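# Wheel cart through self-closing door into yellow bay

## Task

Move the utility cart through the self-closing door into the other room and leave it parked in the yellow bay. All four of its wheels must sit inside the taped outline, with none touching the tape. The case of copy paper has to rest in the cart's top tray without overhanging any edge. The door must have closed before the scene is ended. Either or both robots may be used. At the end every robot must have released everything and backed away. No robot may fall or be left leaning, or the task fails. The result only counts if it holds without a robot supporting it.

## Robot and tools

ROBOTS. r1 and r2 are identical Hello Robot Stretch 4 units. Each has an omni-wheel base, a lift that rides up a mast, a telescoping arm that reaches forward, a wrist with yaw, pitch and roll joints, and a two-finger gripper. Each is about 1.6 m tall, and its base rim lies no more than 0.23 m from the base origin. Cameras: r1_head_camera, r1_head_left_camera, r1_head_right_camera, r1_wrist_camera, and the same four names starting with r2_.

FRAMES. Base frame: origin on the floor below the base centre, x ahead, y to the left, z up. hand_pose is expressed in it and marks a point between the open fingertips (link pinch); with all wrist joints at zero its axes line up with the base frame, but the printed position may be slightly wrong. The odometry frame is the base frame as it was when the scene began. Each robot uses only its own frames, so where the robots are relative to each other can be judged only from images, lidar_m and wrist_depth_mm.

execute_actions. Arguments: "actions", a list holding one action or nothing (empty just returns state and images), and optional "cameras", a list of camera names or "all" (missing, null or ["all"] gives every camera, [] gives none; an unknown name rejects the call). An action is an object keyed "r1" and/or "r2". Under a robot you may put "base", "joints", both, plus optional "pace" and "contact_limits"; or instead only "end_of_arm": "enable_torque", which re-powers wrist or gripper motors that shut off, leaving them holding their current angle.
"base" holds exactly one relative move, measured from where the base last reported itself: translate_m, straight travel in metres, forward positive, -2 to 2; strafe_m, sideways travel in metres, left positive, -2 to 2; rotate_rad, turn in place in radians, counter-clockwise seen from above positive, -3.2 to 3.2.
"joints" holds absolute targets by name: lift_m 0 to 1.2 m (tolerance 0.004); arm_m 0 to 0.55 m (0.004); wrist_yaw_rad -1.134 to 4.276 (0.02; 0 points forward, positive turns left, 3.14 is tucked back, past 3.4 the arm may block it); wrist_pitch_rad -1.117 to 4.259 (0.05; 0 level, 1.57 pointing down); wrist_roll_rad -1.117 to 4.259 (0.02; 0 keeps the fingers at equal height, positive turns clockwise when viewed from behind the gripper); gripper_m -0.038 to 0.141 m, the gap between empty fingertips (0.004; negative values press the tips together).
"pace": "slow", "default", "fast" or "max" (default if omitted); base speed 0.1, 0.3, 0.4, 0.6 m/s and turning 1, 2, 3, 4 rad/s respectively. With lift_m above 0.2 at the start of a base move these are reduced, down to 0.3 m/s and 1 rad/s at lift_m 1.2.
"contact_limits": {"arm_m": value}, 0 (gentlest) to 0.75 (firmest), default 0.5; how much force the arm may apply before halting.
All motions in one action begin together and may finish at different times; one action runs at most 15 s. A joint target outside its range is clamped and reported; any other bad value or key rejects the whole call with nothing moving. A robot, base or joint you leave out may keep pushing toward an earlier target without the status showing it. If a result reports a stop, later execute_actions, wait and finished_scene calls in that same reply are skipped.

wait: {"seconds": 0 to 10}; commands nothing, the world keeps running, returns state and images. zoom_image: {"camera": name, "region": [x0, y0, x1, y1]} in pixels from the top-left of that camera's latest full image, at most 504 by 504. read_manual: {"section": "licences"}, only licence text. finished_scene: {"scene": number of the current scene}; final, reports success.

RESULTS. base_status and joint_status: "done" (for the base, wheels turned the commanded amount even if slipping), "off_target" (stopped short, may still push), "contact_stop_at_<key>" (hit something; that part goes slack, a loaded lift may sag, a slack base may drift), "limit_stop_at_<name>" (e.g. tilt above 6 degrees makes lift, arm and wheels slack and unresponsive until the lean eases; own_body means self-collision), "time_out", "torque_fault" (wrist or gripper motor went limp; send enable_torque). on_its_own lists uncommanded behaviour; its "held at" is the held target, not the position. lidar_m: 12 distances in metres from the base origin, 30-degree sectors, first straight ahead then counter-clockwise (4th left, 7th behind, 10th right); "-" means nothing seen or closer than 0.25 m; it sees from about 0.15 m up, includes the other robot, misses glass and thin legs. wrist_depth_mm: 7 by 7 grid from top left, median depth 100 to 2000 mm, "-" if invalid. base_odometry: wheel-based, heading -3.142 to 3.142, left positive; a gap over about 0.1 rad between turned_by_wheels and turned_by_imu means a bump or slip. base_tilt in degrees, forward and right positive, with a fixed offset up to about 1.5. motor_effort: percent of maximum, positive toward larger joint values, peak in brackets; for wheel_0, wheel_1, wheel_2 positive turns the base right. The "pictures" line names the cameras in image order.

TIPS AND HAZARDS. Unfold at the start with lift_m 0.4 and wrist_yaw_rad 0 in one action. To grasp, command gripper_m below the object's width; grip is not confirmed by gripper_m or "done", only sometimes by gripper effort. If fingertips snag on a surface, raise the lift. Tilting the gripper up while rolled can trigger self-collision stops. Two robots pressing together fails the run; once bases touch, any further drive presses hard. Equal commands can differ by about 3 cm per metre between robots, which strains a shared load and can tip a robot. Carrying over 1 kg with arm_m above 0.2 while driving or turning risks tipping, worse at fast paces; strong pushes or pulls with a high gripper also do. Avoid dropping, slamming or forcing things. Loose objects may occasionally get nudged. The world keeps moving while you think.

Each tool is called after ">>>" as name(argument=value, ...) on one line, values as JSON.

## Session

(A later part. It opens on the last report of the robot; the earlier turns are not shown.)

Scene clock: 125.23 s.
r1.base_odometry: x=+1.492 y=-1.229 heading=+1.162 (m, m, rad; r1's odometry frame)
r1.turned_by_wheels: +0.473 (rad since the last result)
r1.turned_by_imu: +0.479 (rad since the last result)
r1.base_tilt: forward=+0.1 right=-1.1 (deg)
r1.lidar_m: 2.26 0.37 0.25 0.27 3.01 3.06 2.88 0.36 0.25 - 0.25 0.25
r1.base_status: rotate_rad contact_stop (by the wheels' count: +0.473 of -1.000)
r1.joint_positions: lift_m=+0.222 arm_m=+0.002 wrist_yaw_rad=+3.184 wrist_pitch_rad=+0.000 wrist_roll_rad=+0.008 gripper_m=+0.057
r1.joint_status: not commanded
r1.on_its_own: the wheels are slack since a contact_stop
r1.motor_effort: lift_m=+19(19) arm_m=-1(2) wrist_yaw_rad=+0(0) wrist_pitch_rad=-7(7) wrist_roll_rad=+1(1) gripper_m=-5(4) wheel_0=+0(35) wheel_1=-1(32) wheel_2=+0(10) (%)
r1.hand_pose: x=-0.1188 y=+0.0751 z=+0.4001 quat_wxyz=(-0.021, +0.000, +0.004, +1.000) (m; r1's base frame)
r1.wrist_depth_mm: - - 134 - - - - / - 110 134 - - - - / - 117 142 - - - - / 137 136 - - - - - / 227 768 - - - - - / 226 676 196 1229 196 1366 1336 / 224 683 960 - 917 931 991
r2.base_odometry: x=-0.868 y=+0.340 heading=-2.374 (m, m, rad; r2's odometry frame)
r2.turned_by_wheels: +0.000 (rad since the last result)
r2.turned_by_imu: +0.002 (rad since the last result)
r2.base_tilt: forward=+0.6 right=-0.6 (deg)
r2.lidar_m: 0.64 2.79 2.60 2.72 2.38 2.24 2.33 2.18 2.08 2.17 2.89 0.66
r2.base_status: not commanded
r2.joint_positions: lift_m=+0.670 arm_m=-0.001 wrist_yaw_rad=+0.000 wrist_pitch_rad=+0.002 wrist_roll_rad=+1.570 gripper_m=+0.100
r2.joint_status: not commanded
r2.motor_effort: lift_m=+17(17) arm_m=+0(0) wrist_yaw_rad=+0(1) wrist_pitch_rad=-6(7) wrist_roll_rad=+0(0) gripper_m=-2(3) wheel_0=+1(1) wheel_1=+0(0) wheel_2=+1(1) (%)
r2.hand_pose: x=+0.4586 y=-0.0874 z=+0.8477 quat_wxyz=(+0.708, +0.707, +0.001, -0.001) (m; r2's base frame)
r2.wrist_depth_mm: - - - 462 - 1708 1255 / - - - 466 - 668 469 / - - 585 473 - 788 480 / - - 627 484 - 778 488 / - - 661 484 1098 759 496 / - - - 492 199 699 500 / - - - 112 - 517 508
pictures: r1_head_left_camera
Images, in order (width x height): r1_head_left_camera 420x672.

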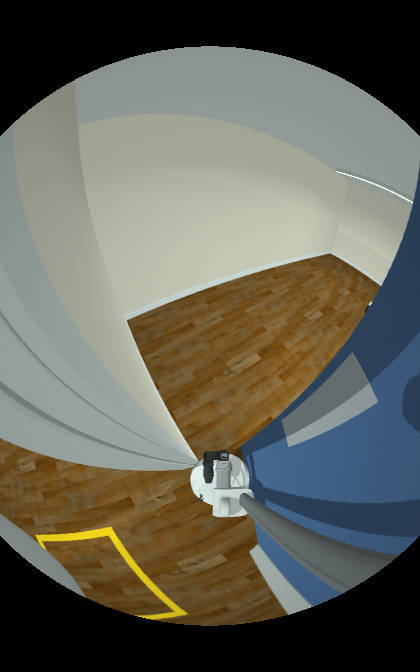

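>>> wait(seconds=4)

Scene clock: 131.40 s.
r1.base_odometry: x=+1.492 y=-1.229 heading=+1.162 (m, m, rad; r1's odometry frame)
r1.turned_by_wheels: +0.000 (rad since the last result)
r1.turned_by_imu: -0.001 (rad since the last result)
r1.base_tilt: forward=+0.1 right=-0.9 (deg)
r1.lidar_m: 2.26 0.37 0.25 0.25 3.01 3.09 2.85 0.35 0.25 - 0.25 0.25
r1.base_status: rotate_rad contact_stop (by the wheels' count: +0.473 of -1.000)
r1.joint_positions: lift_m=+0.222 arm_m=+0.002 wrist_yaw_rad=+3.184 wrist_pitch_rad=+0.000 wrist_roll_rad=+0.008 gripper_m=+0.057
r1.joint_status: not commanded
r1.on_its_own: the wheels are slack since a contact_stop
r1.motor_effort: lift_m=+20(19) arm_m=-1(2) wrist_yaw_rad=+0(0) wrist_pitch_rad=-7(7) wrist_roll_rad=+1(1) gripper_m=-4(4) wheel_0=+0(35) wheel_1=+0(32) wheel_2=+0(10) (%)
r1.hand_pose: x=-0.1188 y=+0.0751 z=+0.4001 quat_wxyz=(-0.021, +0.000, +0.004, +1.000) (m; r1's base frame)
r1.wrist_depth_mm: - - 133 - - - - / - 110 134 - - - - / - 118 142 - - - - / 137 136 - - - - - / 227 778 - - - - - / 226 691 197 1255 196 1366 1366 / 224 661 931 - 917 931 976
r2.base_odometry: x=-0.868 y=+0.340 heading=-2.374 (m, m, rad; r2's odometry frame)
r2.turned_by_wheels: +0.000 (rad since the last result)
r2.turned_by_imu: +0.002 (rad since the last result)
r2.base_tilt: forward=+0.5 right=-0.7 (deg)
r2.lidar_m: 0.63 2.76 2.61 2.74 2.36 2.23 2.33 2.19 2.06 2.17 2.87 0.64
r2.base_status: not commanded
r2.joint_positions: lift_m=+0.670 arm_m=-0.001 wrist_yaw_rad=+0.000 wrist_pitch_rad=+0.002 wrist_roll_rad=+1.570 gripper_m=+0.100
r2.joint_status: not commanded
r2.motor_effort: lift_m=+17(17) arm_m=-1(0) wrist_yaw_rad=-2(1) wrist_pitch_rad=-7(7) wrist_roll_rad=+1(0) gripper_m=-4(3) wheel_0=+1(1) wheel_1=+0(0) wheel_2=+2(1) (%)
r2.hand_pose: x=+0.4586 y=-0.0874 z=+0.8477 quat_wxyz=(+0.708, +0.707, +0.001, -0.001) (m; r2's base frame)
r2.wrist_depth_mm: - - - 462 - 1708 1255 / - - - 466 - 661 477 / - - 585 473 - 788 480 / - - 627 480 - 778 484 / - - 661 488 1078 759 492 / - - - 496 199 699 500 / - - - 112 - 517 508
wait: 4.00 s; at rest from the start
pictures: r1_head_camera, r1_head_left_camera, r1_head_right_camera, r1_wrist_camera, r2_head_camera, r2_head_left_camera, r2_head_right_camera, r2_wrist_camera
Images, in order (width x height): r1_head_camera 420x560, r1_head_left_camera 420x672, r1_head_right_camera 420x672, r1_wrist_camera 616x392, r2_head_camera 420x560, r2_head_left_camera 420x672, r2_head_right_camera 420x672, r2_wrist_camera 616x392.

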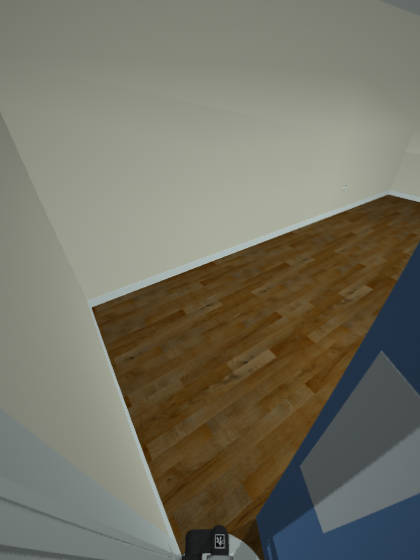

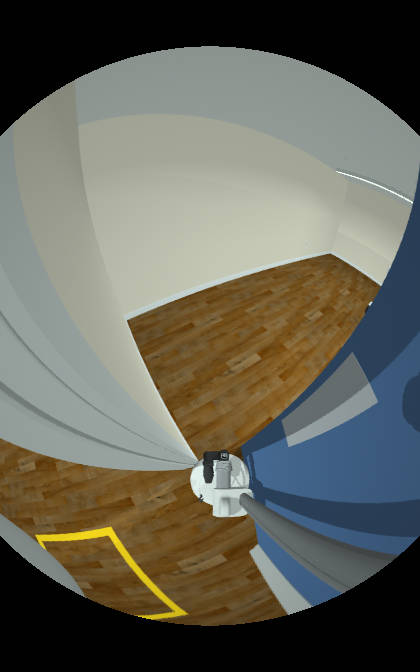

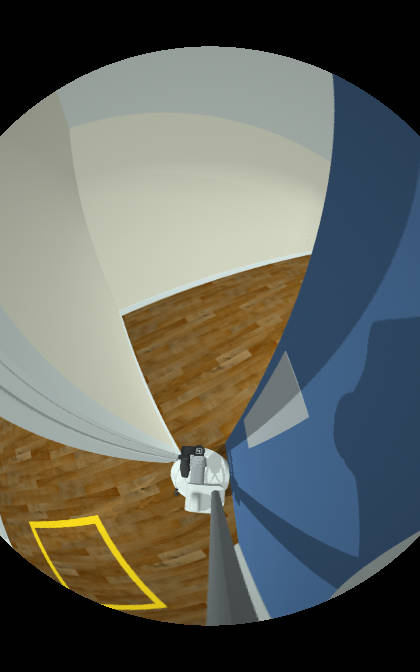

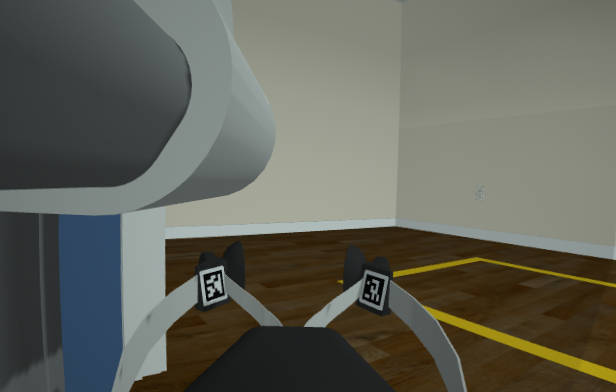

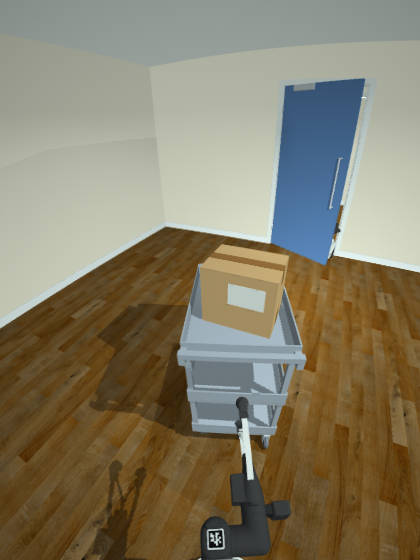

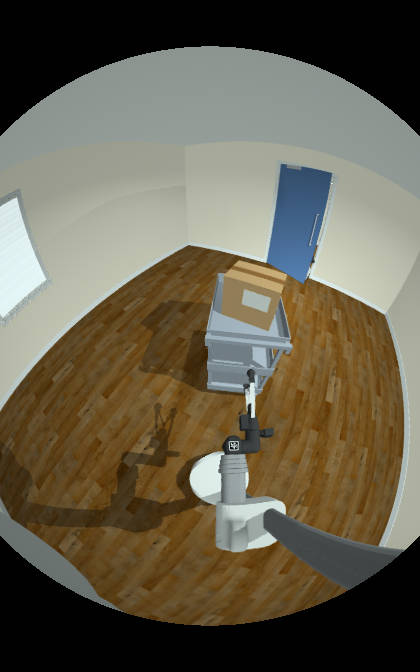

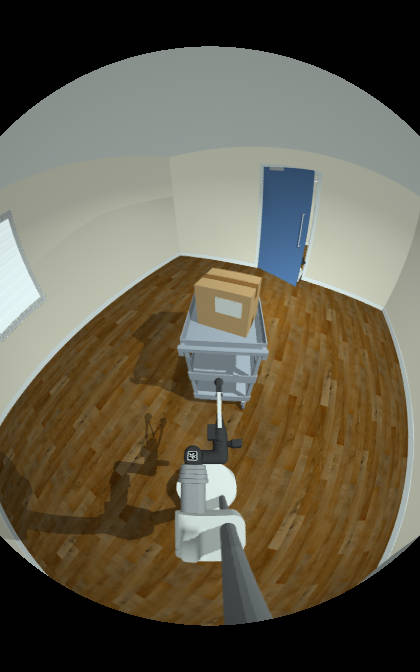

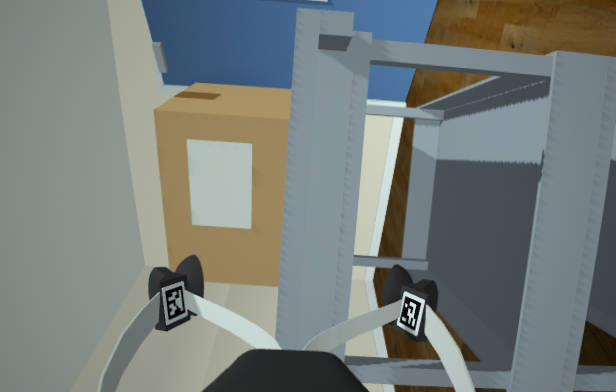

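>>> execute_actions(actions=[{"r1":{"base":{"translate_m":-0.2},"pace":"slow"},"r2":{"base":{"translate_m":0.12},"pace":"slow"}}], cameras=["r2_wrist_camera"])

>>> execute_actions(actions=[{"r1":{"base":{"rotate_rad":-0.95}}}], cameras=["r1_head_left_camera"])

Scene clock: 168.47 s.
r1.base_odometry: x=+1.413 y=-1.412 heading=+1.163 (m, m, rad; r1's odometry frame)
r1.turned_by_wheels: +0.001 (rad since the last result)
r1.turned_by_imu: +0.001 (rad since the last result)
r1.base_tilt: forward=+0.1 right=-1.0 (deg)
r1.lidar_m: 0.46 0.34 0.38 3.03 2.89 2.96 2.63 0.41 0.25 - 0.25 0.25
r1.base_status: done
r1.joint_positions: lift_m=+0.222 arm_m=+0.002 wrist_yaw_rad=+3.184 wrist_pitch_rad=+0.000 wrist_roll_rad=+0.008 gripper_m=+0.057
r1.joint_status: not commanded
r1.motor_effort: lift_m=+20(20) arm_m=-1(1) wrist_yaw_rad=-1(1) wrist_pitch_rad=-6(7) wrist_roll_rad=+0(0) gripper_m=-4(6) wheel_0=+13(16) wheel_1=-10(10) wheel_2=+9(11) (%)
r1.hand_pose: x=-0.1188 y=+0.0751 z=+0.4001 quat_wxyz=(-0.021, +0.000, +0.004, +1.000) (m; r1's base frame)
r1.wrist_depth_mm: - - 133 - - - - / - 110 134 - - - - / - 118 142 - - - - / 137 136 - - - - - / 226 1756 - - - - - / 225 609 197 1205 196 1366 1397 / 224 621 931 - 917 917 976
r2.base_odometry: x=-0.955 y=+0.257 heading=-2.374 (m, m, rad; r2's odometry frame)
r2.turned_by_wheels: +0.000 (rad since the last result)
r2.turned_by_imu: +0.002 (rad since the last result)
r2.base_tilt: forward=+0.5 right=-0.6 (deg)
r2.lidar_m: 0.50 2.69 2.54 2.65 2.48 2.35 2.43 2.24 2.14 2.22 2.97 0.52
r2.base_status: done
r2.joint_positions: lift_m=+0.670 arm_m=-0.001 wrist_yaw_rad=+0.000 wrist_pitch_rad=+0.002 wrist_roll_rad=+1.570 gripper_m=+0.100
r2.joint_status: not commanded
r2.motor_effort: lift_m=+17(17) arm_m=+0(0) wrist_yaw_rad=+0(1) wrist_pitch_rad=-5(8) wrist_roll_rad=+1(1) gripper_m=-2(3) wheel_0=+1(4) wheel_1=+2(4) wheel_2=-2(8) (%)
r2.hand_pose: x=+0.4586 y=-0.0874 z=+0.8477 quat_wxyz=(+0.708, +0.707, +0.001, -0.001) (m; r2's base frame)
r2.wrist_depth_mm: - - - 345 349 373 373 / - - 500 349 917 768 549 / - 484 473 355 946 798 554 / - 525 508 359 976 778 544 / - - 539 368 976 759 539 / - - 569 370 199 699 530 / - - - 112 - 591 521
pictures: r2_wrist_camera
Images, in order (width x height): r2_wrist_camera 616x392.

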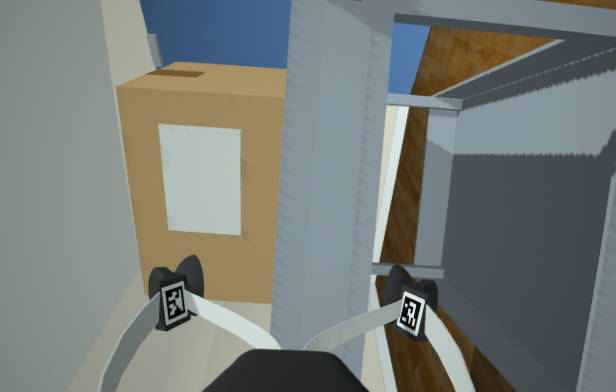

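Scene clock: 170.13 s.
r1.base_odometry: x=+1.412 y=-1.412 heading=+0.214 (m, m, rad; r1's odometry frame)
r1.turned_by_wheels: -0.949 (rad since the last result)
r1.turned_by_imu: -0.949 (rad since the last result)
r1.base_tilt: forward=+0.2 right=-0.8 (deg)
r1.lidar_m: 0.25 0.26 2.34 0.32 2.50 2.99 2.90 3.02 2.55 0.34 0.25 -
r1.base_status: done
r1.joint_positions: lift_m=+0.222 arm_m=+0.002 wrist_yaw_rad=+3.184 wrist_pitch_rad=+0.000 wrist_roll_rad=+0.008 gripper_m=+0.057
r1.joint_status: not commanded
r1.motor_effort: lift_m=+19(19) arm_m=-1(1) wrist_yaw_rad=+0(0) wrist_pitch_rad=-7(7) wrist_roll_rad=+1(0) gripper_m=-3(3) wheel_0=+17(24) wheel_1=+2(9) wheel_2=-12(12) (%)
r1.hand_pose: x=-0.1188 y=+0.0751 z=+0.4001 quat_wxyz=(-0.021, +0.000, +0.004, +1.000) (m; r1's base frame)
r1.wrist_depth_mm: - - 133 - - - - / - 110 134 - - - - / - 118 142 - - - - / 137 136 - - - - - / 227 - - - - - - / 225 1205 197 1255 196 1397 1336 / 224 866 946 - 931 904 991
r2.base_odometry: x=-0.955 y=+0.257 heading=-2.374 (m, m, rad; r2's odometry frame)
r2.turned_by_wheels: +0.000 (rad since the last result)
r2.turned_by_imu: +0.001 (rad since the last result)
r2.base_tilt: forward=+0.7 right=-0.6 (deg)
r2.lidar_m: 0.52 2.73 2.54 2.66 2.44 2.34 2.44 2.23 2.13 2.23 2.97 0.53
r2.base_status: not commanded
r2.joint_positions: lift_m=+0.670 arm_m=-0.001 wrist_yaw_rad=+0.000 wrist_pitch_rad=+0.002 wrist_roll_rad=+1.570 gripper_m=+0.100
r2.joint_status: not commanded
r2.motor_effort: lift_m=+17(17) arm_m=+0(0) wrist_yaw_rad=-1(0) wrist_pitch_rad=-6(8) wrist_roll_rad=+2(0) gripper_m=-3(2) wheel_0=+1(1) wheel_1=+2(2) wheel_2=-2(2) (%)
r2.hand_pose: x=+0.4586 y=-0.0874 z=+0.8477 quat_wxyz=(+0.708, +0.707, +0.001, -0.001) (m; r2's base frame)
r2.wrist_depth_mm: - - - 343 349 370 373 / - - 500 351 917 768 549 / - 484 473 355 960 788 554 / - 525 504 359 960 778 544 / - - 539 366 960 768 539 / - - 574 373 199 707 530 / - - - 112 - 597 517
pictures: r1_head_left_camera
Images, in order (width x height): r1_head_left_camera 420x672.

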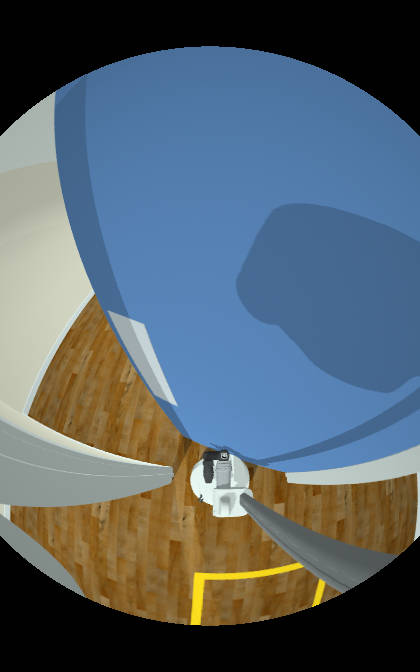

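>>> execute_actions(actions=[{"r1":{"base":{"translate_m":0.5},"pace":"slow"}}], cameras=[])

>>> execute_actions(actions=[{"r1":{"base":{"rotate_rad":-1.1},"pace":"slow"}}], cameras=["r1_head_left_camera"])

>>> execute_actions(actions=[{"r1":{"joints":{"arm_m":0.3},"pace":"slow","contact_limits":{"arm_m":0.6}}}], cameras=["r1_head_left_camera","r2_head_camera"])

Scene clock: 183.07 s.
r1.base_odometry: x=+1.900 y=-1.306 heading=+0.213 (m, m, rad; r1's odometry frame)
r1.turned_by_wheels: +0.000 (rad since the last result)
r1.turned_by_imu: -0.002 (rad since the last result)
r1.base_tilt: forward=+0.2 right=-0.9 (deg)
r1.lidar_m: 0.29 3.14 2.34 1.59 0.61 0.55 3.44 0.79 0.30 0.25 - 0.25
r1.base_status: done
r1.joint_positions: lift_m=+0.222 arm_m=+0.002 wrist_yaw_rad=+3.184 wrist_pitch_rad=+0.000 wrist_roll_rad=+0.008 gripper_m=+0.057
r1.joint_status: not commanded
r1.motor_effort: lift_m=+19(19) arm_m=-1(0) wrist_yaw_rad=-1(0) wrist_pitch_rad=-7(5) wrist_roll_rad=+0(1) gripper_m=-2(4) wheel_0=+11(16) wheel_1=-4(7) wheel_2=-12(24) (%)
r1.hand_pose: x=-0.1188 y=+0.0751 z=+0.4001 quat_wxyz=(-0.021, +0.000, +0.004, +1.000) (m; r1's base frame)
r1.wrist_depth_mm: - - 133 - - 580 530 / - 110 134 - - 580 530 / - 117 142 - - 574 530 / 137 136 - - - 580 539 / 228 - - - - 585 544 / 227 1205 196 1255 196 574 549 / 224 866 946 - 931 539 549
r2.base_odometry: x=-0.955 y=+0.257 heading=-2.374 (m, m, rad; r2's odometry frame)
r2.turned_by_wheels: +0.000 (rad since the last result)
r2.turned_by_imu: +0.003 (rad since the last result)
r2.base_tilt: forward=+0.7 right=-0.8 (deg)
r2.lidar_m: 0.51 2.72 2.54 2.67 2.47 2.34 2.43 2.26 2.12 2.22 2.98 0.53
r2.base_status: not commanded
r2.joint_positions: lift_m=+0.670 arm_m=-0.001 wrist_yaw_rad=+0.000 wrist_pitch_rad=+0.002 wrist_roll_rad=+1.570 gripper_m=+0.100
r2.joint_status: not commanded
r2.motor_effort: lift_m=+17(17) arm_m=+0(0) wrist_yaw_rad=+1(1) wrist_pitch_rad=-7(7) wrist_roll_rad=+1(2) gripper_m=-3(2) wheel_0=+1(1) wheel_1=+2(2) wheel_2=-2(2) (%)
r2.hand_pose: x=+0.4586 y=-0.0874 z=+0.8477 quat_wxyz=(+0.708, +0.707, +0.001, -0.001) (m; r2's base frame)
r2.wrist_depth_mm: - - - 345 351 370 375 / - - 500 351 917 768 549 / - 488 473 355 960 788 554 / - 521 504 357 960 778 544 / - - 539 366 960 759 535 / - - 569 370 200 707 530 / - - - 112 - 591 517
pictures: none
No camera images: the call's "cameras" was empty. Leave "cameras" out to get every camera's image.

Scene clock: 185.47 s.
r1.base_odometry: x=+1.899 y=-1.306 heading=-0.886 (m, m, rad; r1's odometry frame)
r1.turned_by_wheels: -1.099 (rad since the last result)
r1.turned_by_imu: -1.100 (rad since the last result)
r1.base_tilt: forward=+0.2 right=-0.6 (deg)
r1.lidar_m: - 0.25 0.28 3.34 2.37 2.00 0.64 0.56 3.37 3.48 0.31 0.25
r1.base_status: done
r1.joint_positions: lift_m=+0.222 arm_m=+0.002 wrist_yaw_rad=+3.184 wrist_pitch_rad=+0.000 wrist_roll_rad=+0.008 gripper_m=+0.057
r1.joint_status: not commanded
r1.motor_effort: lift_m=+19(20) arm_m=-1(1) wrist_yaw_rad=-1(1) wrist_pitch_rad=-6(6) wrist_roll_rad=+0(1) gripper_m=-4(3) wheel_0=+10(14) wheel_1=+5(7) wheel_2=-6(11) (%)
r1.hand_pose: x=-0.1188 y=+0.0751 z=+0.4001 quat_wxyz=(-0.021, +0.000, +0.004, +1.000) (m; r1's base frame)
r1.wrist_depth_mm: - - 133 1138 1983 - 1921 / - 110 134 1138 - - 1983 / - 118 142 1182 1983 - - / 137 136 741 1205 - - 1921 / 227 661 768 1205 1983 - 1983 / 225 654 196 1060 196 1366 1366 / 224 676 759 - 917 931 991
r2.base_odometry: x=-0.955 y=+0.257 heading=-2.374 (m, m, rad; r2's odometry frame)
r2.turned_by_wheels: +0.000 (rad since the last result)
r2.turned_by_imu: +0.001 (rad since the last result)
r2.base_tilt: forward=+0.6 right=-0.7 (deg)
r2.lidar_m: 0.51 2.71 2.52 2.69 2.47 2.35 2.44 2.22 2.14 2.22 2.97 0.54
r2.base_status: not commanded
r2.joint_positions: lift_m=+0.670 arm_m=-0.001 wrist_yaw_rad=+0.000 wrist_pitch_rad=+0.002 wrist_roll_rad=+1.570 gripper_m=+0.100
r2.joint_status: not commanded
r2.motor_effort: lift_m=+17(16) arm_m=+0(0) wrist_yaw_rad=+0(1) wrist_pitch_rad=-7(5) wrist_roll_rad=-1(2) gripper_m=-2(3) wheel_0=+1(1) wheel_1=+2(2) wheel_2=-2(1) (%)
r2.hand_pose: x=+0.4586 y=-0.0874 z=+0.8477 quat_wxyz=(+0.708, +0.707, +0.001, -0.001) (m; r2's base frame)
r2.wrist_depth_mm: - - - 343 349 370 373 / - - 500 349 917 768 554 / - 488 473 355 960 798 554 / - 525 508 362 976 768 544 / - - 539 368 960 759 539 / - - 569 373 199 699 530 / - - - 112 - 585 521
pictures: r1_head_left_camera
Images, in order (width x height): r1_head_left_camera 420x672.

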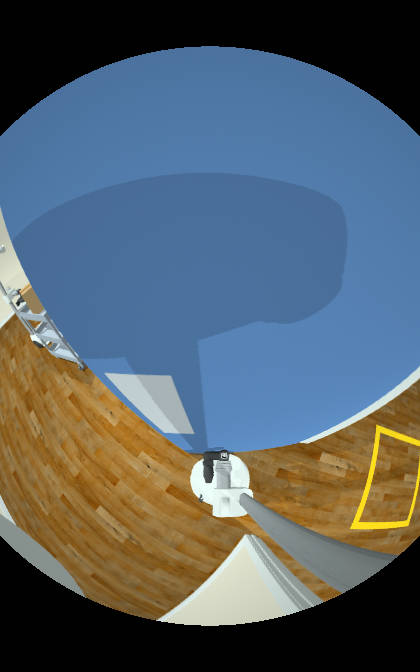

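Scene clock: 189.73 s.
r1.base_odometry: x=+1.899 y=-1.306 heading=-0.886 (m, m, rad; r1's odometry frame)
r1.turned_by_wheels: +0.000 (rad since the last result)
r1.turned_by_imu: -0.001 (rad since the last result)
r1.base_tilt: forward=+0.2 right=-0.8 (deg)
r1.lidar_m: 0.46 0.58 1.76 3.28 2.38 2.00 0.64 0.55 3.37 3.48 0.51 0.44
r1.base_status: not commanded
r1.joint_positions: lift_m=+0.222 arm_m=+0.298 wrist_yaw_rad=+3.184 wrist_pitch_rad=+0.000 wrist_roll_rad=+0.008 gripper_m=+0.057
r1.joint_status: all done
r1.motor_effort: lift_m=+19(19) arm_m=+9(15) wrist_yaw_rad=-1(0) wrist_pitch_rad=-7(7) wrist_roll_rad=+1(1) gripper_m=-3(5) wheel_0=+7(10) wheel_1=+5(6) wheel_2=-5(10) (%)
r1.contact_limits: arm_m 0.6
r1.hand_pose: x=+0.1773 y=+0.0751 z=+0.4001 quat_wxyz=(-0.021, +0.000, +0.004, +1.000) (m; r1's base frame)
r1.wrist_depth_mm: - - 991 1430 - - - / - 116 255 1499 - - - / - 127 219 1430 - - - / - 477 517 1499 - - - / - 1983 517 1464 - - - / 1182 1138 196 1229 196 1366 1397 / 878 459 480 - 931 917 991
r2.base_odometry: x=-0.955 y=+0.257 heading=-2.374 (m, m, rad; r2's odometry frame)
r2.turned_by_wheels: +0.000 (rad since the last result)
r2.turned_by_imu: +0.001 (rad since the last result)
r2.base_tilt: forward=+0.4 right=-0.7 (deg)
r2.lidar_m: 0.52 2.69 2.53 2.67 2.47 2.35 2.42 2.23 2.13 2.20 2.96 0.53
r2.base_status: not commanded
r2.joint_positions: lift_m=+0.670 arm_m=-0.001 wrist_yaw_rad=+0.000 wrist_pitch_rad=+0.002 wrist_roll_rad=+1.570 gripper_m=+0.100
r2.joint_status: not commanded
r2.motor_effort: lift_m=+17(17) arm_m=+0(0) wrist_yaw_rad=+0(0) wrist_pitch_rad=-7(7) wrist_roll_rad=+1(1) gripper_m=-3(3) wheel_0=+1(1) wheel_1=+2(2) wheel_2=-2(2) (%)
r2.hand_pose: x=+0.4586 y=-0.0874 z=+0.8477 quat_wxyz=(+0.708, +0.707, +0.001, -0.001) (m; r2's base frame)
r2.wrist_depth_mm: - - - 343 351 373 373 / - - 500 349 931 778 549 / - 488 473 355 946 788 554 / - 521 508 359 976 768 549 / - - 539 368 976 759 535 / - - 569 370 199 699 530 / - - - 112 - 591 521
pictures: r1_head_left_camera, r2_head_camera
Images, in order (width x height): r1_head_left_camera 420x672, r2_head_camera 420x560.

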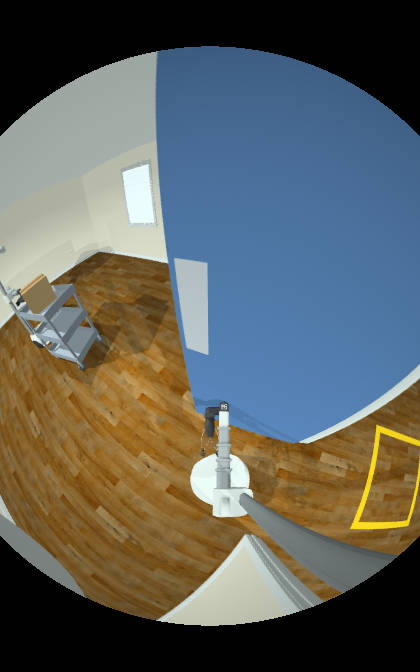

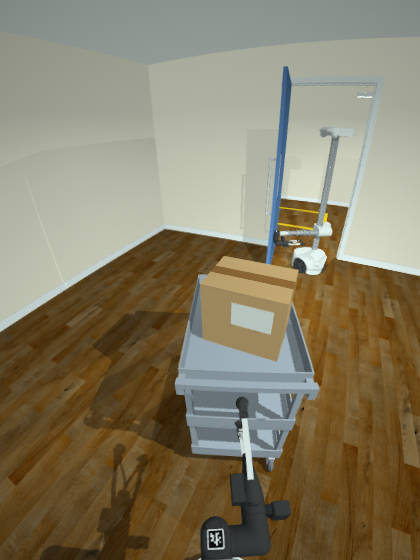

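>>> execute_actions(actions=[{"r1":{"base":{"rotate_rad":-0.5},"pace":"slow"}}], cameras=[])

>>> execute_actions(actions=[{"r1":{"base":{"translate_m":0.3},"pace":"slow"}}], cameras=["r1_head_left_camera","r2_head_camera"])

Scene clock: 200.97 s.
r1.base_odometry: x=+1.899 y=-1.306 heading=-1.385 (m, m, rad; r1's odometry frame)
r1.turned_by_wheels: -0.499 (rad since the last result)
r1.turned_by_imu: -0.498 (rad since the last result)
r1.base_tilt: forward=+0.1 right=-0.8 (deg)
r1.lidar_m: 0.47 0.49 0.66 1.76 3.21 2.37 1.74 0.64 0.54 3.37 0.81 0.51
r1.base_status: done
r1.joint_positions: lift_m=+0.222 arm_m=+0.298 wrist_yaw_rad=+3.193 wrist_pitch_rad=+0.000 wrist_roll_rad=+0.008 gripper_m=+0.057
r1.joint_status: not commanded
r1.on_its_own: wrist_yaw_rad is at rest, and its effort (-27) is outside its rest range (-13 to +13)
r1.motor_effort: lift_m=+20(19) arm_m=+10(10) wrist_yaw_rad=-27(29) wrist_pitch_rad=-7(7) wrist_roll_rad=+0(1) gripper_m=-4(5) wheel_0=+10(19) wheel_1=+8(8) wheel_2=-4(6) (%)
r1.hand_pose: x=+0.1766 y=+0.0724 z=+0.4001 quat_wxyz=(-0.026, +0.000, +0.004, +1.000) (m; r1's base frame)
r1.wrist_depth_mm: - 466 1921 - - - - / - 116 167 - - - - / - 125 176 - - - - / 768 831 500 - - - - / 778 976 508 - - - - / 798 917 197 1255 196 1397 1397 / 798 455 477 - 931 931 991
r2.base_odometry: x=-0.955 y=+0.257 heading=-2.374 (m, m, rad; r2's odometry frame)
r2.turned_by_wheels: +0.000 (rad since the last result)
r2.turned_by_imu: +0.001 (rad since the last result)
r2.base_tilt: forward=+0.5 right=-0.6 (deg)
r2.lidar_m: 0.51 2.71 2.53 2.65 2.47 2.36 2.43 2.25 2.13 2.21 2.98 0.53
r2.base_status: not commanded
r2.joint_positions: lift_m=+0.670 arm_m=-0.001 wrist_yaw_rad=+0.000 wrist_pitch_rad=+0.002 wrist_roll_rad=+1.570 gripper_m=+0.100
r2.joint_status: not commanded
r2.motor_effort: lift_m=+17(17) arm_m=+0(0) wrist_yaw_rad=-1(0) wrist_pitch_rad=-6(6) wrist_roll_rad=+1(0) gripper_m=-3(5) wheel_0=+1(1) wheel_1=+2(2) wheel_2=-2(1) (%)
r2.hand_pose: x=+0.4586 y=-0.0874 z=+0.8477 quat_wxyz=(+0.708, +0.707, +0.001, -0.001) (m; r2's base frame)
r2.wrist_depth_mm: - - - 345 349 370 373 / - - 500 351 917 768 544 / - 484 473 355 946 788 554 / - 521 508 359 976 778 544 / - - 539 366 976 759 539 / - - 569 373 199 699 530 / - - - 112 - 597 521
pictures: none
No camera images: the call's "cameras" was empty. Leave "cameras" out to get every camera's image.

Scene clock: 205.23 s.
r1.base_odometry: x=+1.955 y=-1.600 heading=-1.383 (m, m, rad; r1's odometry frame)
r1.turned_by_wheels: +0.002 (rad since the last result)
r1.turned_by_imu: +0.438 (rad since the last result)
r1.base_tilt: forward=+0.2 right=-0.8 (deg)
r1.lidar_m: 0.43 3.04 1.59 3.82 2.60 2.45 0.92 0.78 3.50 0.58 0.42 0.41
r1.base_status: done
r1.joint_positions: lift_m=+0.222 arm_m=+0.298 wrist_yaw_rad=+3.184 wrist_pitch_rad=+0.000 wrist_roll_rad=+0.008 gripper_m=+0.057
r1.joint_status: not commanded
r1.motor_effort: lift_m=+20(20) arm_m=+12(27) wrist_yaw_rad=+1(31) wrist_pitch_rad=-7(7) wrist_roll_rad=+1(0) gripper_m=-5(3) wheel_0=+23(30) wheel_1=+10(18) wheel_2=-8(30) (%)
r1.hand_pose: x=+0.1769 y=+0.0753 z=+0.4001 quat_wxyz=(-0.021, +0.000, +0.004, +1.000) (m; r1's base frame)
r1.wrist_depth_mm: - - 1281 1921 - - - / - 115 255 1983 - - - / - 128 221 1983 - - - / - 473 508 - - - - / - 1863 517 1863 - - - / 1205 1160 197 1255 196 1397 1366 / 878 459 480 - 917 904 976
r2.base_odometry: x=-0.955 y=+0.257 heading=-2.374 (m, m, rad; r2's odometry frame)
r2.turned_by_wheels: +0.000 (rad since the last result)
r2.turned_by_imu: +0.001 (rad since the last result)
r2.base_tilt: forward=+0.7 right=-0.9 (deg)
r2.lidar_m: 0.50 2.73 2.54 2.68 2.45 2.35 2.43 2.20 2.13 2.22 2.97 0.53
r2.base_status: not commanded
r2.joint_positions: lift_m=+0.670 arm_m=-0.001 wrist_yaw_rad=+0.000 wrist_pitch_rad=+0.002 wrist_roll_rad=+1.570 gripper_m=+0.100
r2.joint_status: not commanded
r2.motor_effort: lift_m=+17(17) arm_m=+0(0) wrist_yaw_rad=+0(0) wrist_pitch_rad=-7(6) wrist_roll_rad=+2(1) gripper_m=-4(2) wheel_0=+1(1) wheel_1=+2(2) wheel_2=-2(2) (%)
r2.hand_pose: x=+0.4586 y=-0.0874 z=+0.8477 quat_wxyz=(+0.708, +0.707, +0.001, -0.001) (m; r2's base frame)
r2.wrist_depth_mm: - - - 345 349 370 373 / - - 500 351 904 768 549 / - 484 473 355 960 798 549 / - 525 508 357 976 778 544 / - - 539 366 976 759 539 / - - 569 370 199 699 530 / - - - 112 - 597 521
pictures: r1_head_left_camera, r2_head_camera
Images, in order (width x height): r1_head_left_camera 420x672, r2_head_camera 420x560.

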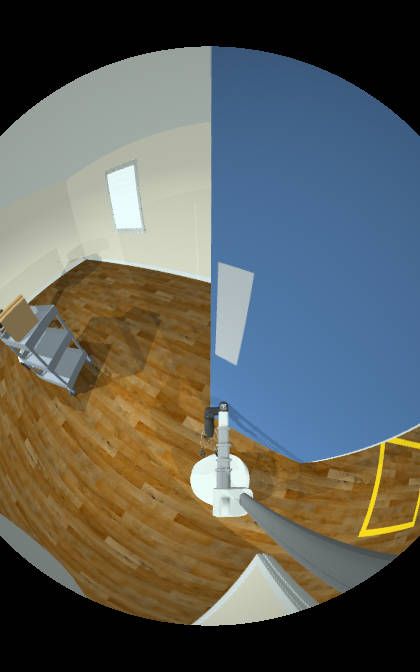

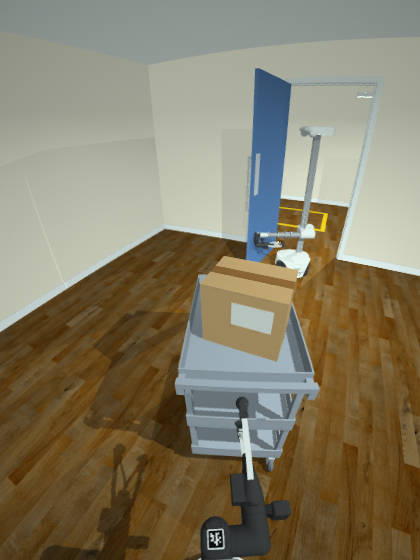

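>>> execute_actions(actions=[{"r1":{"base":{"strafe_m":-0.2},"joints":{"arm_m":0.0},"pace":"slow"}}], cameras=["r1_head_left_camera"])

>>> execute_actions(actions=[{"r1":{"base":{"rotate_rad":1.15},"joints":{"lift_m":0.4,"gripper_m":0.0},"pace":"slow"}}], cameras=["r1_head_left_camera"])

>>> execute_actions(actions=[{"r1":{"base":{"rotate_rad":3.1},"joints":{"wrist_yaw_rad":0.0},"pace":"slow"}}], cameras=["r1_head_left_camera","r2_head_camera"])

Scene clock: 255.77 s.
r1.base_odometry: x=+1.759 y=-1.637 heading=-1.383 (m, m, rad; r1's odometry frame)
r1.turned_by_wheels: +0.000 (rad since the last result)
r1.turned_by_imu: -0.001 (rad since the last result)
r1.base_tilt: forward=+0.0 right=-0.9 (deg)
r1.lidar_m: 0.25 0.25 0.47 2.37 2.73 2.42 0.75 0.79 3.35 0.38 0.25 -
r1.base_status: done
r1.joint_positions: lift_m=+0.222 arm_m=+0.003 wrist_yaw_rad=+3.184 wrist_pitch_rad=+0.000 wrist_roll_rad=+0.008 gripper_m=+0.057
r1.joint_status: all done
joint sent to its limit — the command would take r1.arm_m past its lower limit, so that joint was sent only as far as its limit.
r1.motor_effort: lift_m=+20(19) arm_m=-4(12) wrist_yaw_rad=-1(1) wrist_pitch_rad=-7(7) wrist_roll_rad=+0(0) gripper_m=-2(8) wheel_0=+9(24) wheel_1=+3(7) wheel_2=-9(9) (%)
r1.hand_pose: x=-0.1182 y=+0.0751 z=+0.4001 quat_wxyz=(-0.021, +0.000, +0.004, +1.000) (m; r1's base frame)
r1.wrist_depth_mm: - - 134 1229 - - - / - 110 135 1255 - - - / - 118 142 1255 - - - / 137 137 854 1281 - - - / 226 - 931 1281 - - - / 225 1229 197 1138 196 1366 1397 / 224 854 878 - 917 917 960
r2.base_odometry: x=-0.955 y=+0.257 heading=-2.374 (m, m, rad; r2's odometry frame)
r2.turned_by_wheels: +0.000 (rad since the last result)
r2.turned_by_imu: +0.002 (rad since the last result)
r2.base_tilt: forward=+0.4 right=-0.9 (deg)
r2.lidar_m: 0.52 2.70 2.53 2.67 2.48 2.35 2.45 2.27 2.14 2.21 2.97 0.53
r2.base_status: not commanded
r2.joint_positions: lift_m=+0.670 arm_m=-0.001 wrist_yaw_rad=+0.000 wrist_pitch_rad=+0.002 wrist_roll_rad=+1.570 gripper_m=+0.100
r2.joint_status: not commanded
r2.motor_effort: lift_m=+17(17) arm_m=+0(0) wrist_yaw_rad=+0(0) wrist_pitch_rad=-6(5) wrist_roll_rad=+0(2) gripper_m=-3(2) wheel_0=+1(1) wheel_1=+2(2) wheel_2=-2(2) (%)
r2.hand_pose: x=+0.4586 y=-0.0874 z=+0.8477 quat_wxyz=(+0.708, +0.707, +0.001, -0.001) (m; r2's base frame)
r2.wrist_depth_mm: - - - 343 351 370 373 / - - 500 351 904 768 549 / - 488 473 355 946 788 554 / - 521 508 359 960 778 549 / - - 539 366 976 759 539 / - - 574 373 199 707 530 / - - - 112 - 597 517
pictures: r1_head_left_camera
Images, in order (width x height): r1_head_left_camera 420x672.

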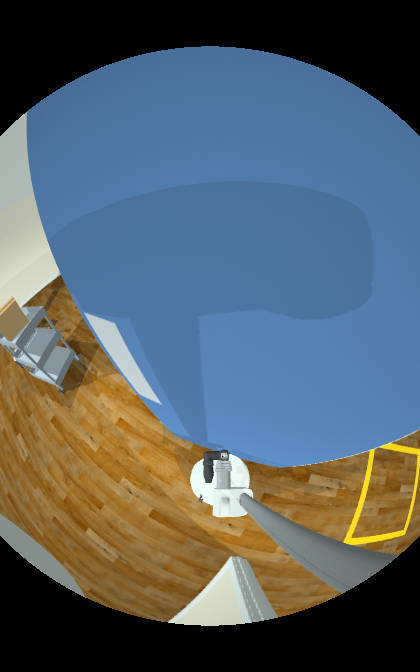

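Scene clock: 258.20 s.
r1.base_odometry: x=+1.759 y=-1.636 heading=-0.233 (m, m, rad; r1's odometry frame)
r1.turned_by_wheels: +1.149 (rad since the last result)
r1.turned_by_imu: +1.151 (rad since the last result)
r1.base_tilt: forward=+0.0 right=-0.8 (deg)
r1.lidar_m: 1.80 3.56 2.63 1.57 0.75 3.48 3.42 0.33 0.25 - 0.25 0.28
r1.base_status: done
r1.joint_positions: lift_m=+0.400 arm_m=+0.003 wrist_yaw_rad=+3.184 wrist_pitch_rad=+0.000 wrist_roll_rad=+0.008 gripper_m=+0.000
r1.joint_status: all done
r1.motor_effort: lift_m=+24(26) arm_m=-4(5) wrist_yaw_rad=+0(0) wrist_pitch_rad=-7(7) wrist_roll_rad=+0(0) gripper_m=-5(9) wheel_0=+4(4) wheel_1=-5(6) wheel_2=-6(16) (%)
r1.hand_pose: x=-0.1182 y=+0.0751 z=+0.5779 quat_wxyz=(-0.021, +0.000, +0.004, +1.000) (m; r1's base frame)
r1.wrist_depth_mm: - - 134 - - - - / - 110 135 - - - - / - 118 142 - - - - / 138 137 - - - - - / 227 - - - - - - / 225 1618 185 191 1576 1921 1921 / 224 668 1366 - 1308 1308 1366
r2.base_odometry: x=-0.955 y=+0.257 heading=-2.374 (m, m, rad; r2's odometry frame)
r2.turned_by_wheels: +0.000 (rad since the last result)
r2.turned_by_imu: +0.001 (rad since the last result)
r2.base_tilt: forward=+0.6 right=-0.8 (deg)
r2.lidar_m: 0.50 2.66 2.55 2.67 2.48 2.34 2.43 2.26 2.14 2.21 2.94 0.52
r2.base_status: not commanded
r2.joint_positions: lift_m=+0.670 arm_m=-0.001 wrist_yaw_rad=+0.000 wrist_pitch_rad=+0.002 wrist_roll_rad=+1.570 gripper_m=+0.100
r2.joint_status: not commanded
r2.motor_effort: lift_m=+17(17) arm_m=+0(0) wrist_yaw_rad=+0(2) wrist_pitch_rad=-7(7) wrist_roll_rad=+2(1) gripper_m=-3(2) wheel_0=+1(1) wheel_1=+2(2) wheel_2=-2(2) (%)
r2.hand_pose: x=+0.4586 y=-0.0874 z=+0.8477 quat_wxyz=(+0.708, +0.707, +0.001, -0.001) (m; r2's base frame)
r2.wrist_depth_mm: - - - 343 351 370 373 / - - 500 351 904 768 549 / - 488 473 355 946 788 554 / - 525 508 359 976 778 544 / - - 539 366 976 759 535 / - - 569 373 199 699 530 / - - - 112 - 597 517
pictures: r1_head_left_camera
Images, in order (width x height): r1_head_left_camera 420x672.

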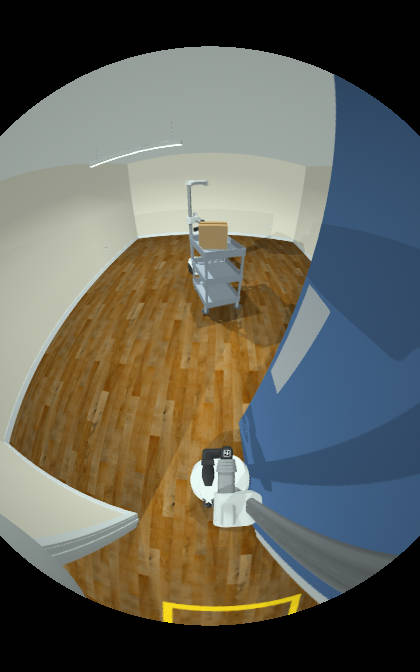

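Scene clock: 262.57 s.
r1.base_odometry: x=+1.760 y=-1.636 heading=+2.866 (m, m, rad; r1's odometry frame)
r1.turned_by_wheels: +3.100 (rad since the last result)
r1.turned_by_imu: +3.088 (rad since the last result)
r1.base_tilt: forward=+0.3 right=-0.7 (deg)
r1.lidar_m: 3.35 0.35 0.25 - 0.25 0.25 0.48 3.77 2.67 1.98 0.74 3.44
r1.base_status: done
r1.joint_positions: lift_m=+0.400 arm_m=+0.003 wrist_yaw_rad=+0.000 wrist_pitch_rad=+0.000 wrist_roll_rad=+0.008 gripper_m=+0.000
r1.joint_status: all done
r1.motor_effort: lift_m=+21(24) arm_m=-4(5) wrist_yaw_rad=-1(7) wrist_pitch_rad=-7(7) wrist_roll_rad=+0(0) gripper_m=-5(6) wheel_0=-9(26) wheel_1=+3(21) wheel_2=+2(16) (%)
r1.hand_pose: x=+0.4621 y=-0.0874 z=+0.5781 quat_wxyz=(+1.000, +0.004, +0.000, +0.000) (m; r1's base frame)
r1.wrist_depth_mm: - - - - - - - / - - - - - - - / - - - - - - - / - - - - - - - / - - - - - - - / 1661 1708 186 190 1576 1921 1863 / 1205 1182 1308 - 1281 1308 1336
r2.base_odometry: x=-0.955 y=+0.257 heading=-2.374 (m, m, rad; r2's odometry frame)
r2.turned_by_wheels: +0.000 (rad since the last result)
r2.turned_by_imu: +0.001 (rad since the last result)
r2.base_tilt: forward=+0.7 right=-0.8 (deg)
r2.lidar_m: 0.51 2.70 2.53 2.68 2.47 2.35 2.42 2.25 2.13 2.21 2.95 0.54
r2.base_status: not commanded
r2.joint_positions: lift_m=+0.670 arm_m=-0.001 wrist_yaw_rad=+0.000 wrist_pitch_rad=+0.002 wrist_roll_rad=+1.570 gripper_m=+0.100
r2.joint_status: not commanded
r2.motor_effort: lift_m=+17(17) arm_m=+0(0) wrist_yaw_rad=+0(1) wrist_pitch_rad=-7(7) wrist_roll_rad=+1(1) gripper_m=-4(2) wheel_0=+1(1) wheel_1=+2(2) wheel_2=-2(2) (%)
r2.hand_pose: x=+0.4586 y=-0.0874 z=+0.8477 quat_wxyz=(+0.708, +0.707, +0.001, -0.001) (m; r2's base frame)
r2.wrist_depth_mm: - - - 345 351 370 373 / - - 504 351 917 768 549 / - 488 473 353 946 798 559 / - 525 512 359 960 778 544 / - - 539 366 976 759 539 / - - 569 370 198 707 525 / - - - 112 - 597 521
pictures: r1_head_left_camera, r2_head_camera
Images, in order (width x height): r1_head_left_camera 420x672, r2_head_camera 420x560.

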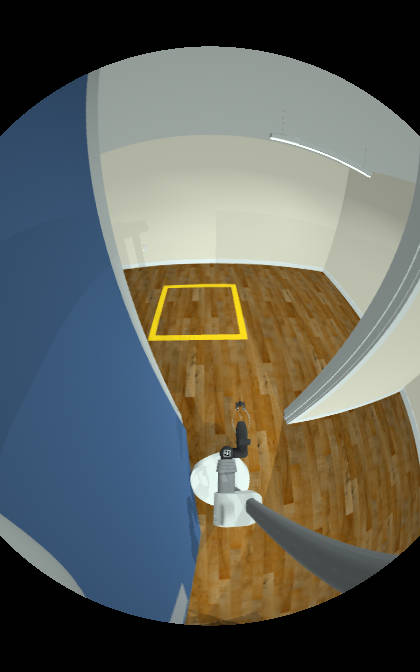

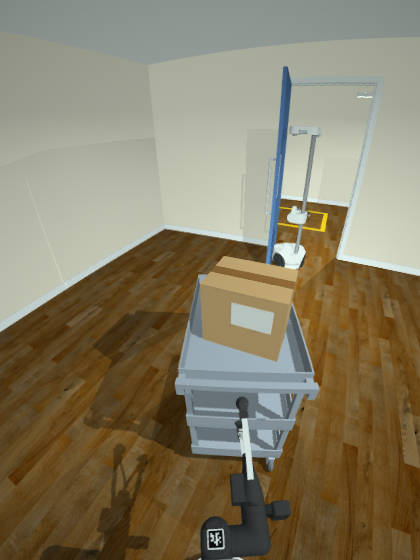

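>>> execute_actions(actions=[{"r1":{"base":{"strafe_m":0.07},"pace":"slow"}}], cameras=[])

>>> execute_actions(actions=[{"r1":{"base":{"translate_m":-0.6},"joints":{"arm_m":0.25},"pace":"slow"}}], cameras=["r1_head_left_camera","r1_head_camera","r2_head_camera"])

Scene clock: 272.37 s.
r1.base_odometry: x=+1.741 y=-1.703 heading=+2.866 (m, m, rad; r1's odometry frame)
r1.turned_by_wheels: +0.000 (rad since the last result)
r1.turned_by_imu: +0.000 (rad since the last result)
r1.base_tilt: forward=+0.1 right=-0.7 (deg)
r1.lidar_m: 3.34 0.29 0.25 - 0.25 0.28 1.81 3.88 2.75 1.97 0.77 3.54
r1.base_status: done
r1.joint_positions: lift_m=+0.400 arm_m=+0.003 wrist_yaw_rad=+0.000 wrist_pitch_rad=+0.000 wrist_roll_rad=+0.008 gripper_m=+0.000
r1.joint_status: not commanded
r1.motor_effort: lift_m=+22(22) arm_m=-3(4) wrist_yaw_rad=+0(0) wrist_pitch_rad=-7(6) wrist_roll_rad=+0(1) gripper_m=-6(6) wheel_0=-8(12) wheel_1=+9(18) wheel_2=+1(0) (%)
r1.hand_pose: x=+0.4621 y=-0.0874 z=+0.5781 quat_wxyz=(+1.000, +0.004, +0.000, +0.000) (m; r1's base frame)
r1.wrist_depth_mm: - - - - - - - / - - - - - - - / - - - - - - - / - - - - - - - / - - - - - - - / 1661 1708 186 190 1576 1808 1921 / 1182 1160 1308 - 1308 1308 1366
r2.base_odometry: x=-0.955 y=+0.257 heading=-2.374 (m, m, rad; r2's odometry frame)
r2.turned_by_wheels: +0.000 (rad since the last result)
r2.turned_by_imu: +0.002 (rad since the last result)
r2.base_tilt: forward=+0.6 right=-0.7 (deg)
r2.lidar_m: 0.50 2.69 2.55 2.68 2.47 2.34 2.43 2.24 2.12 2.19 2.98 0.51
r2.base_status: not commanded
r2.joint_positions: lift_m=+0.670 arm_m=-0.001 wrist_yaw_rad=+0.000 wrist_pitch_rad=+0.002 wrist_roll_rad=+1.570 gripper_m=+0.100
r2.joint_status: not commanded
r2.motor_effort: lift_m=+17(17) arm_m=+0(0) wrist_yaw_rad=+0(1) wrist_pitch_rad=-5(6) wrist_roll_rad=+1(1) gripper_m=-1(4) wheel_0=+1(1) wheel_1=+2(2) wheel_2=-2(2) (%)
r2.hand_pose: x=+0.4586 y=-0.0874 z=+0.8477 quat_wxyz=(+0.708, +0.707, +0.001, -0.001) (m; r2's base frame)
r2.wrist_depth_mm: - - - 343 351 373 373 / - - 500 349 904 778 549 / - 488 473 355 960 788 554 / - 525 504 359 960 778 549 / - - 539 364 976 759 539 / - - 569 375 199 707 530 / - - - 112 - 591 517
pictures: none
No camera images: the call's "cameras" was empty. Leave "cameras" out to get every camera's image.

Scene clock: 279.63 s.
r1.base_odometry: x=+2.319 y=-1.866 heading=+2.866 (m, m, rad; r1's odometry frame)
r1.turned_by_wheels: +0.000 (rad since the last result)
r1.turned_by_imu: -0.002 (rad since the last result)
r1.base_tilt: forward=+0.2 right=-0.7 (deg)
r1.lidar_m: 0.80 0.27 0.25 2.12 2.19 2.89 1.21 1.20 2.73 2.61 1.49 1.22
r1.base_status: done
r1.joint_positions: lift_m=+0.400 arm_m=+0.249 wrist_yaw_rad=+0.000 wrist_pitch_rad=+0.000 wrist_roll_rad=+0.008 gripper_m=+0.000
r1.joint_status: all done
r1.motor_effort: lift_m=+22(21) arm_m=+5(5) wrist_yaw_rad=+0(0) wrist_pitch_rad=-7(7) wrist_roll_rad=+0(0) gripper_m=-5(5) wheel_0=-6(13) wheel_1=+2(9) wheel_2=+1(6) (%)
r1.hand_pose: x=+0.7085 y=-0.0874 z=+0.5781 quat_wxyz=(+1.000, +0.004, +0.000, +0.000) (m; r1's base frame)
r1.wrist_depth_mm: 424 - - - - - - / 433 - - - - - - / 439 - - - - - - / 439 - - - - - - / 439 - - - - - - / 442 1708 186 190 1576 1921 1708 / 436 1098 1308 - 1281 1281 1281
r2.base_odometry: x=-0.955 y=+0.257 heading=-2.374 (m, m, rad; r2's odometry frame)
r2.turned_by_wheels: +0.000 (rad since the last result)
r2.turned_by_imu: +0.002 (rad since the last result)
r2.base_tilt: forward=+0.6 right=-0.8 (deg)
r2.lidar_m: 0.52 2.68 2.53 2.67 2.45 2.34 2.42 2.25 2.13 2.22 2.97 0.52
r2.base_status: not commanded
r2.joint_positions: lift_m=+0.670 arm_m=-0.001 wrist_yaw_rad=+0.000 wrist_pitch_rad=+0.002 wrist_roll_rad=+1.570 gripper_m=+0.100
r2.joint_status: not commanded
r2.motor_effort: lift_m=+17(17) arm_m=+0(0) wrist_yaw_rad=+1(0) wrist_pitch_rad=-6(6) wrist_roll_rad=+2(1) gripper_m=-5(3) wheel_0=+1(1) wheel_1=+2(2) wheel_2=-2(2) (%)
r2.hand_pose: x=+0.4586 y=-0.0874 z=+0.8477 quat_wxyz=(+0.708, +0.707, +0.001, -0.001) (m; r2's base frame)
r2.wrist_depth_mm: - - - 345 351 370 373 / - - 496 351 917 768 554 / - 488 473 355 960 798 549 / - 525 504 359 976 778 549 / - - 535 366 976 759 539 / - - 569 370 199 707 535 / - - - 112 - 591 517
pictures: r1_head_camera, r1_head_left_camera, r2_head_camera
Images, in order (width x height): r1_head_camera 420x560, r1_head_left_camera 420x672, r2_head_camera 420x560.

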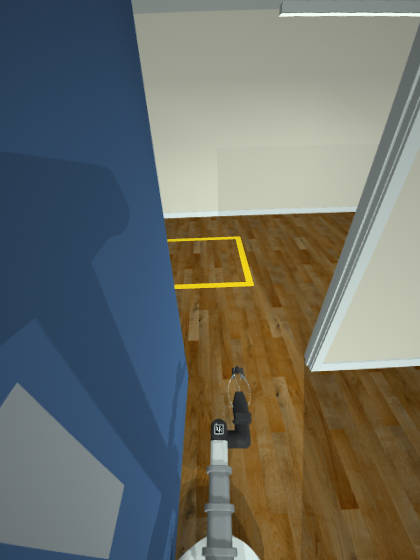

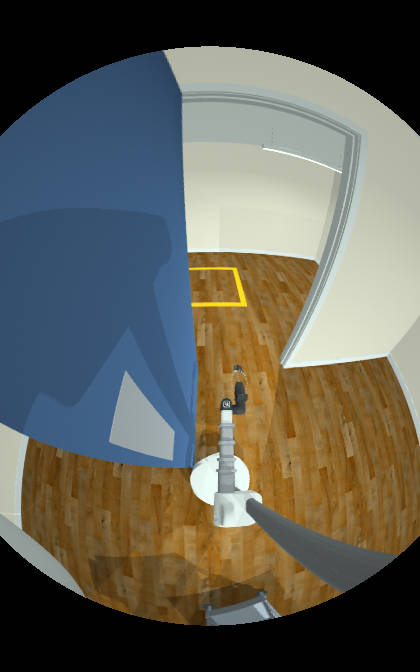

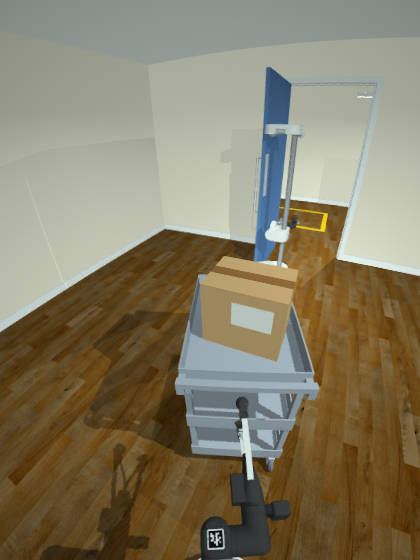

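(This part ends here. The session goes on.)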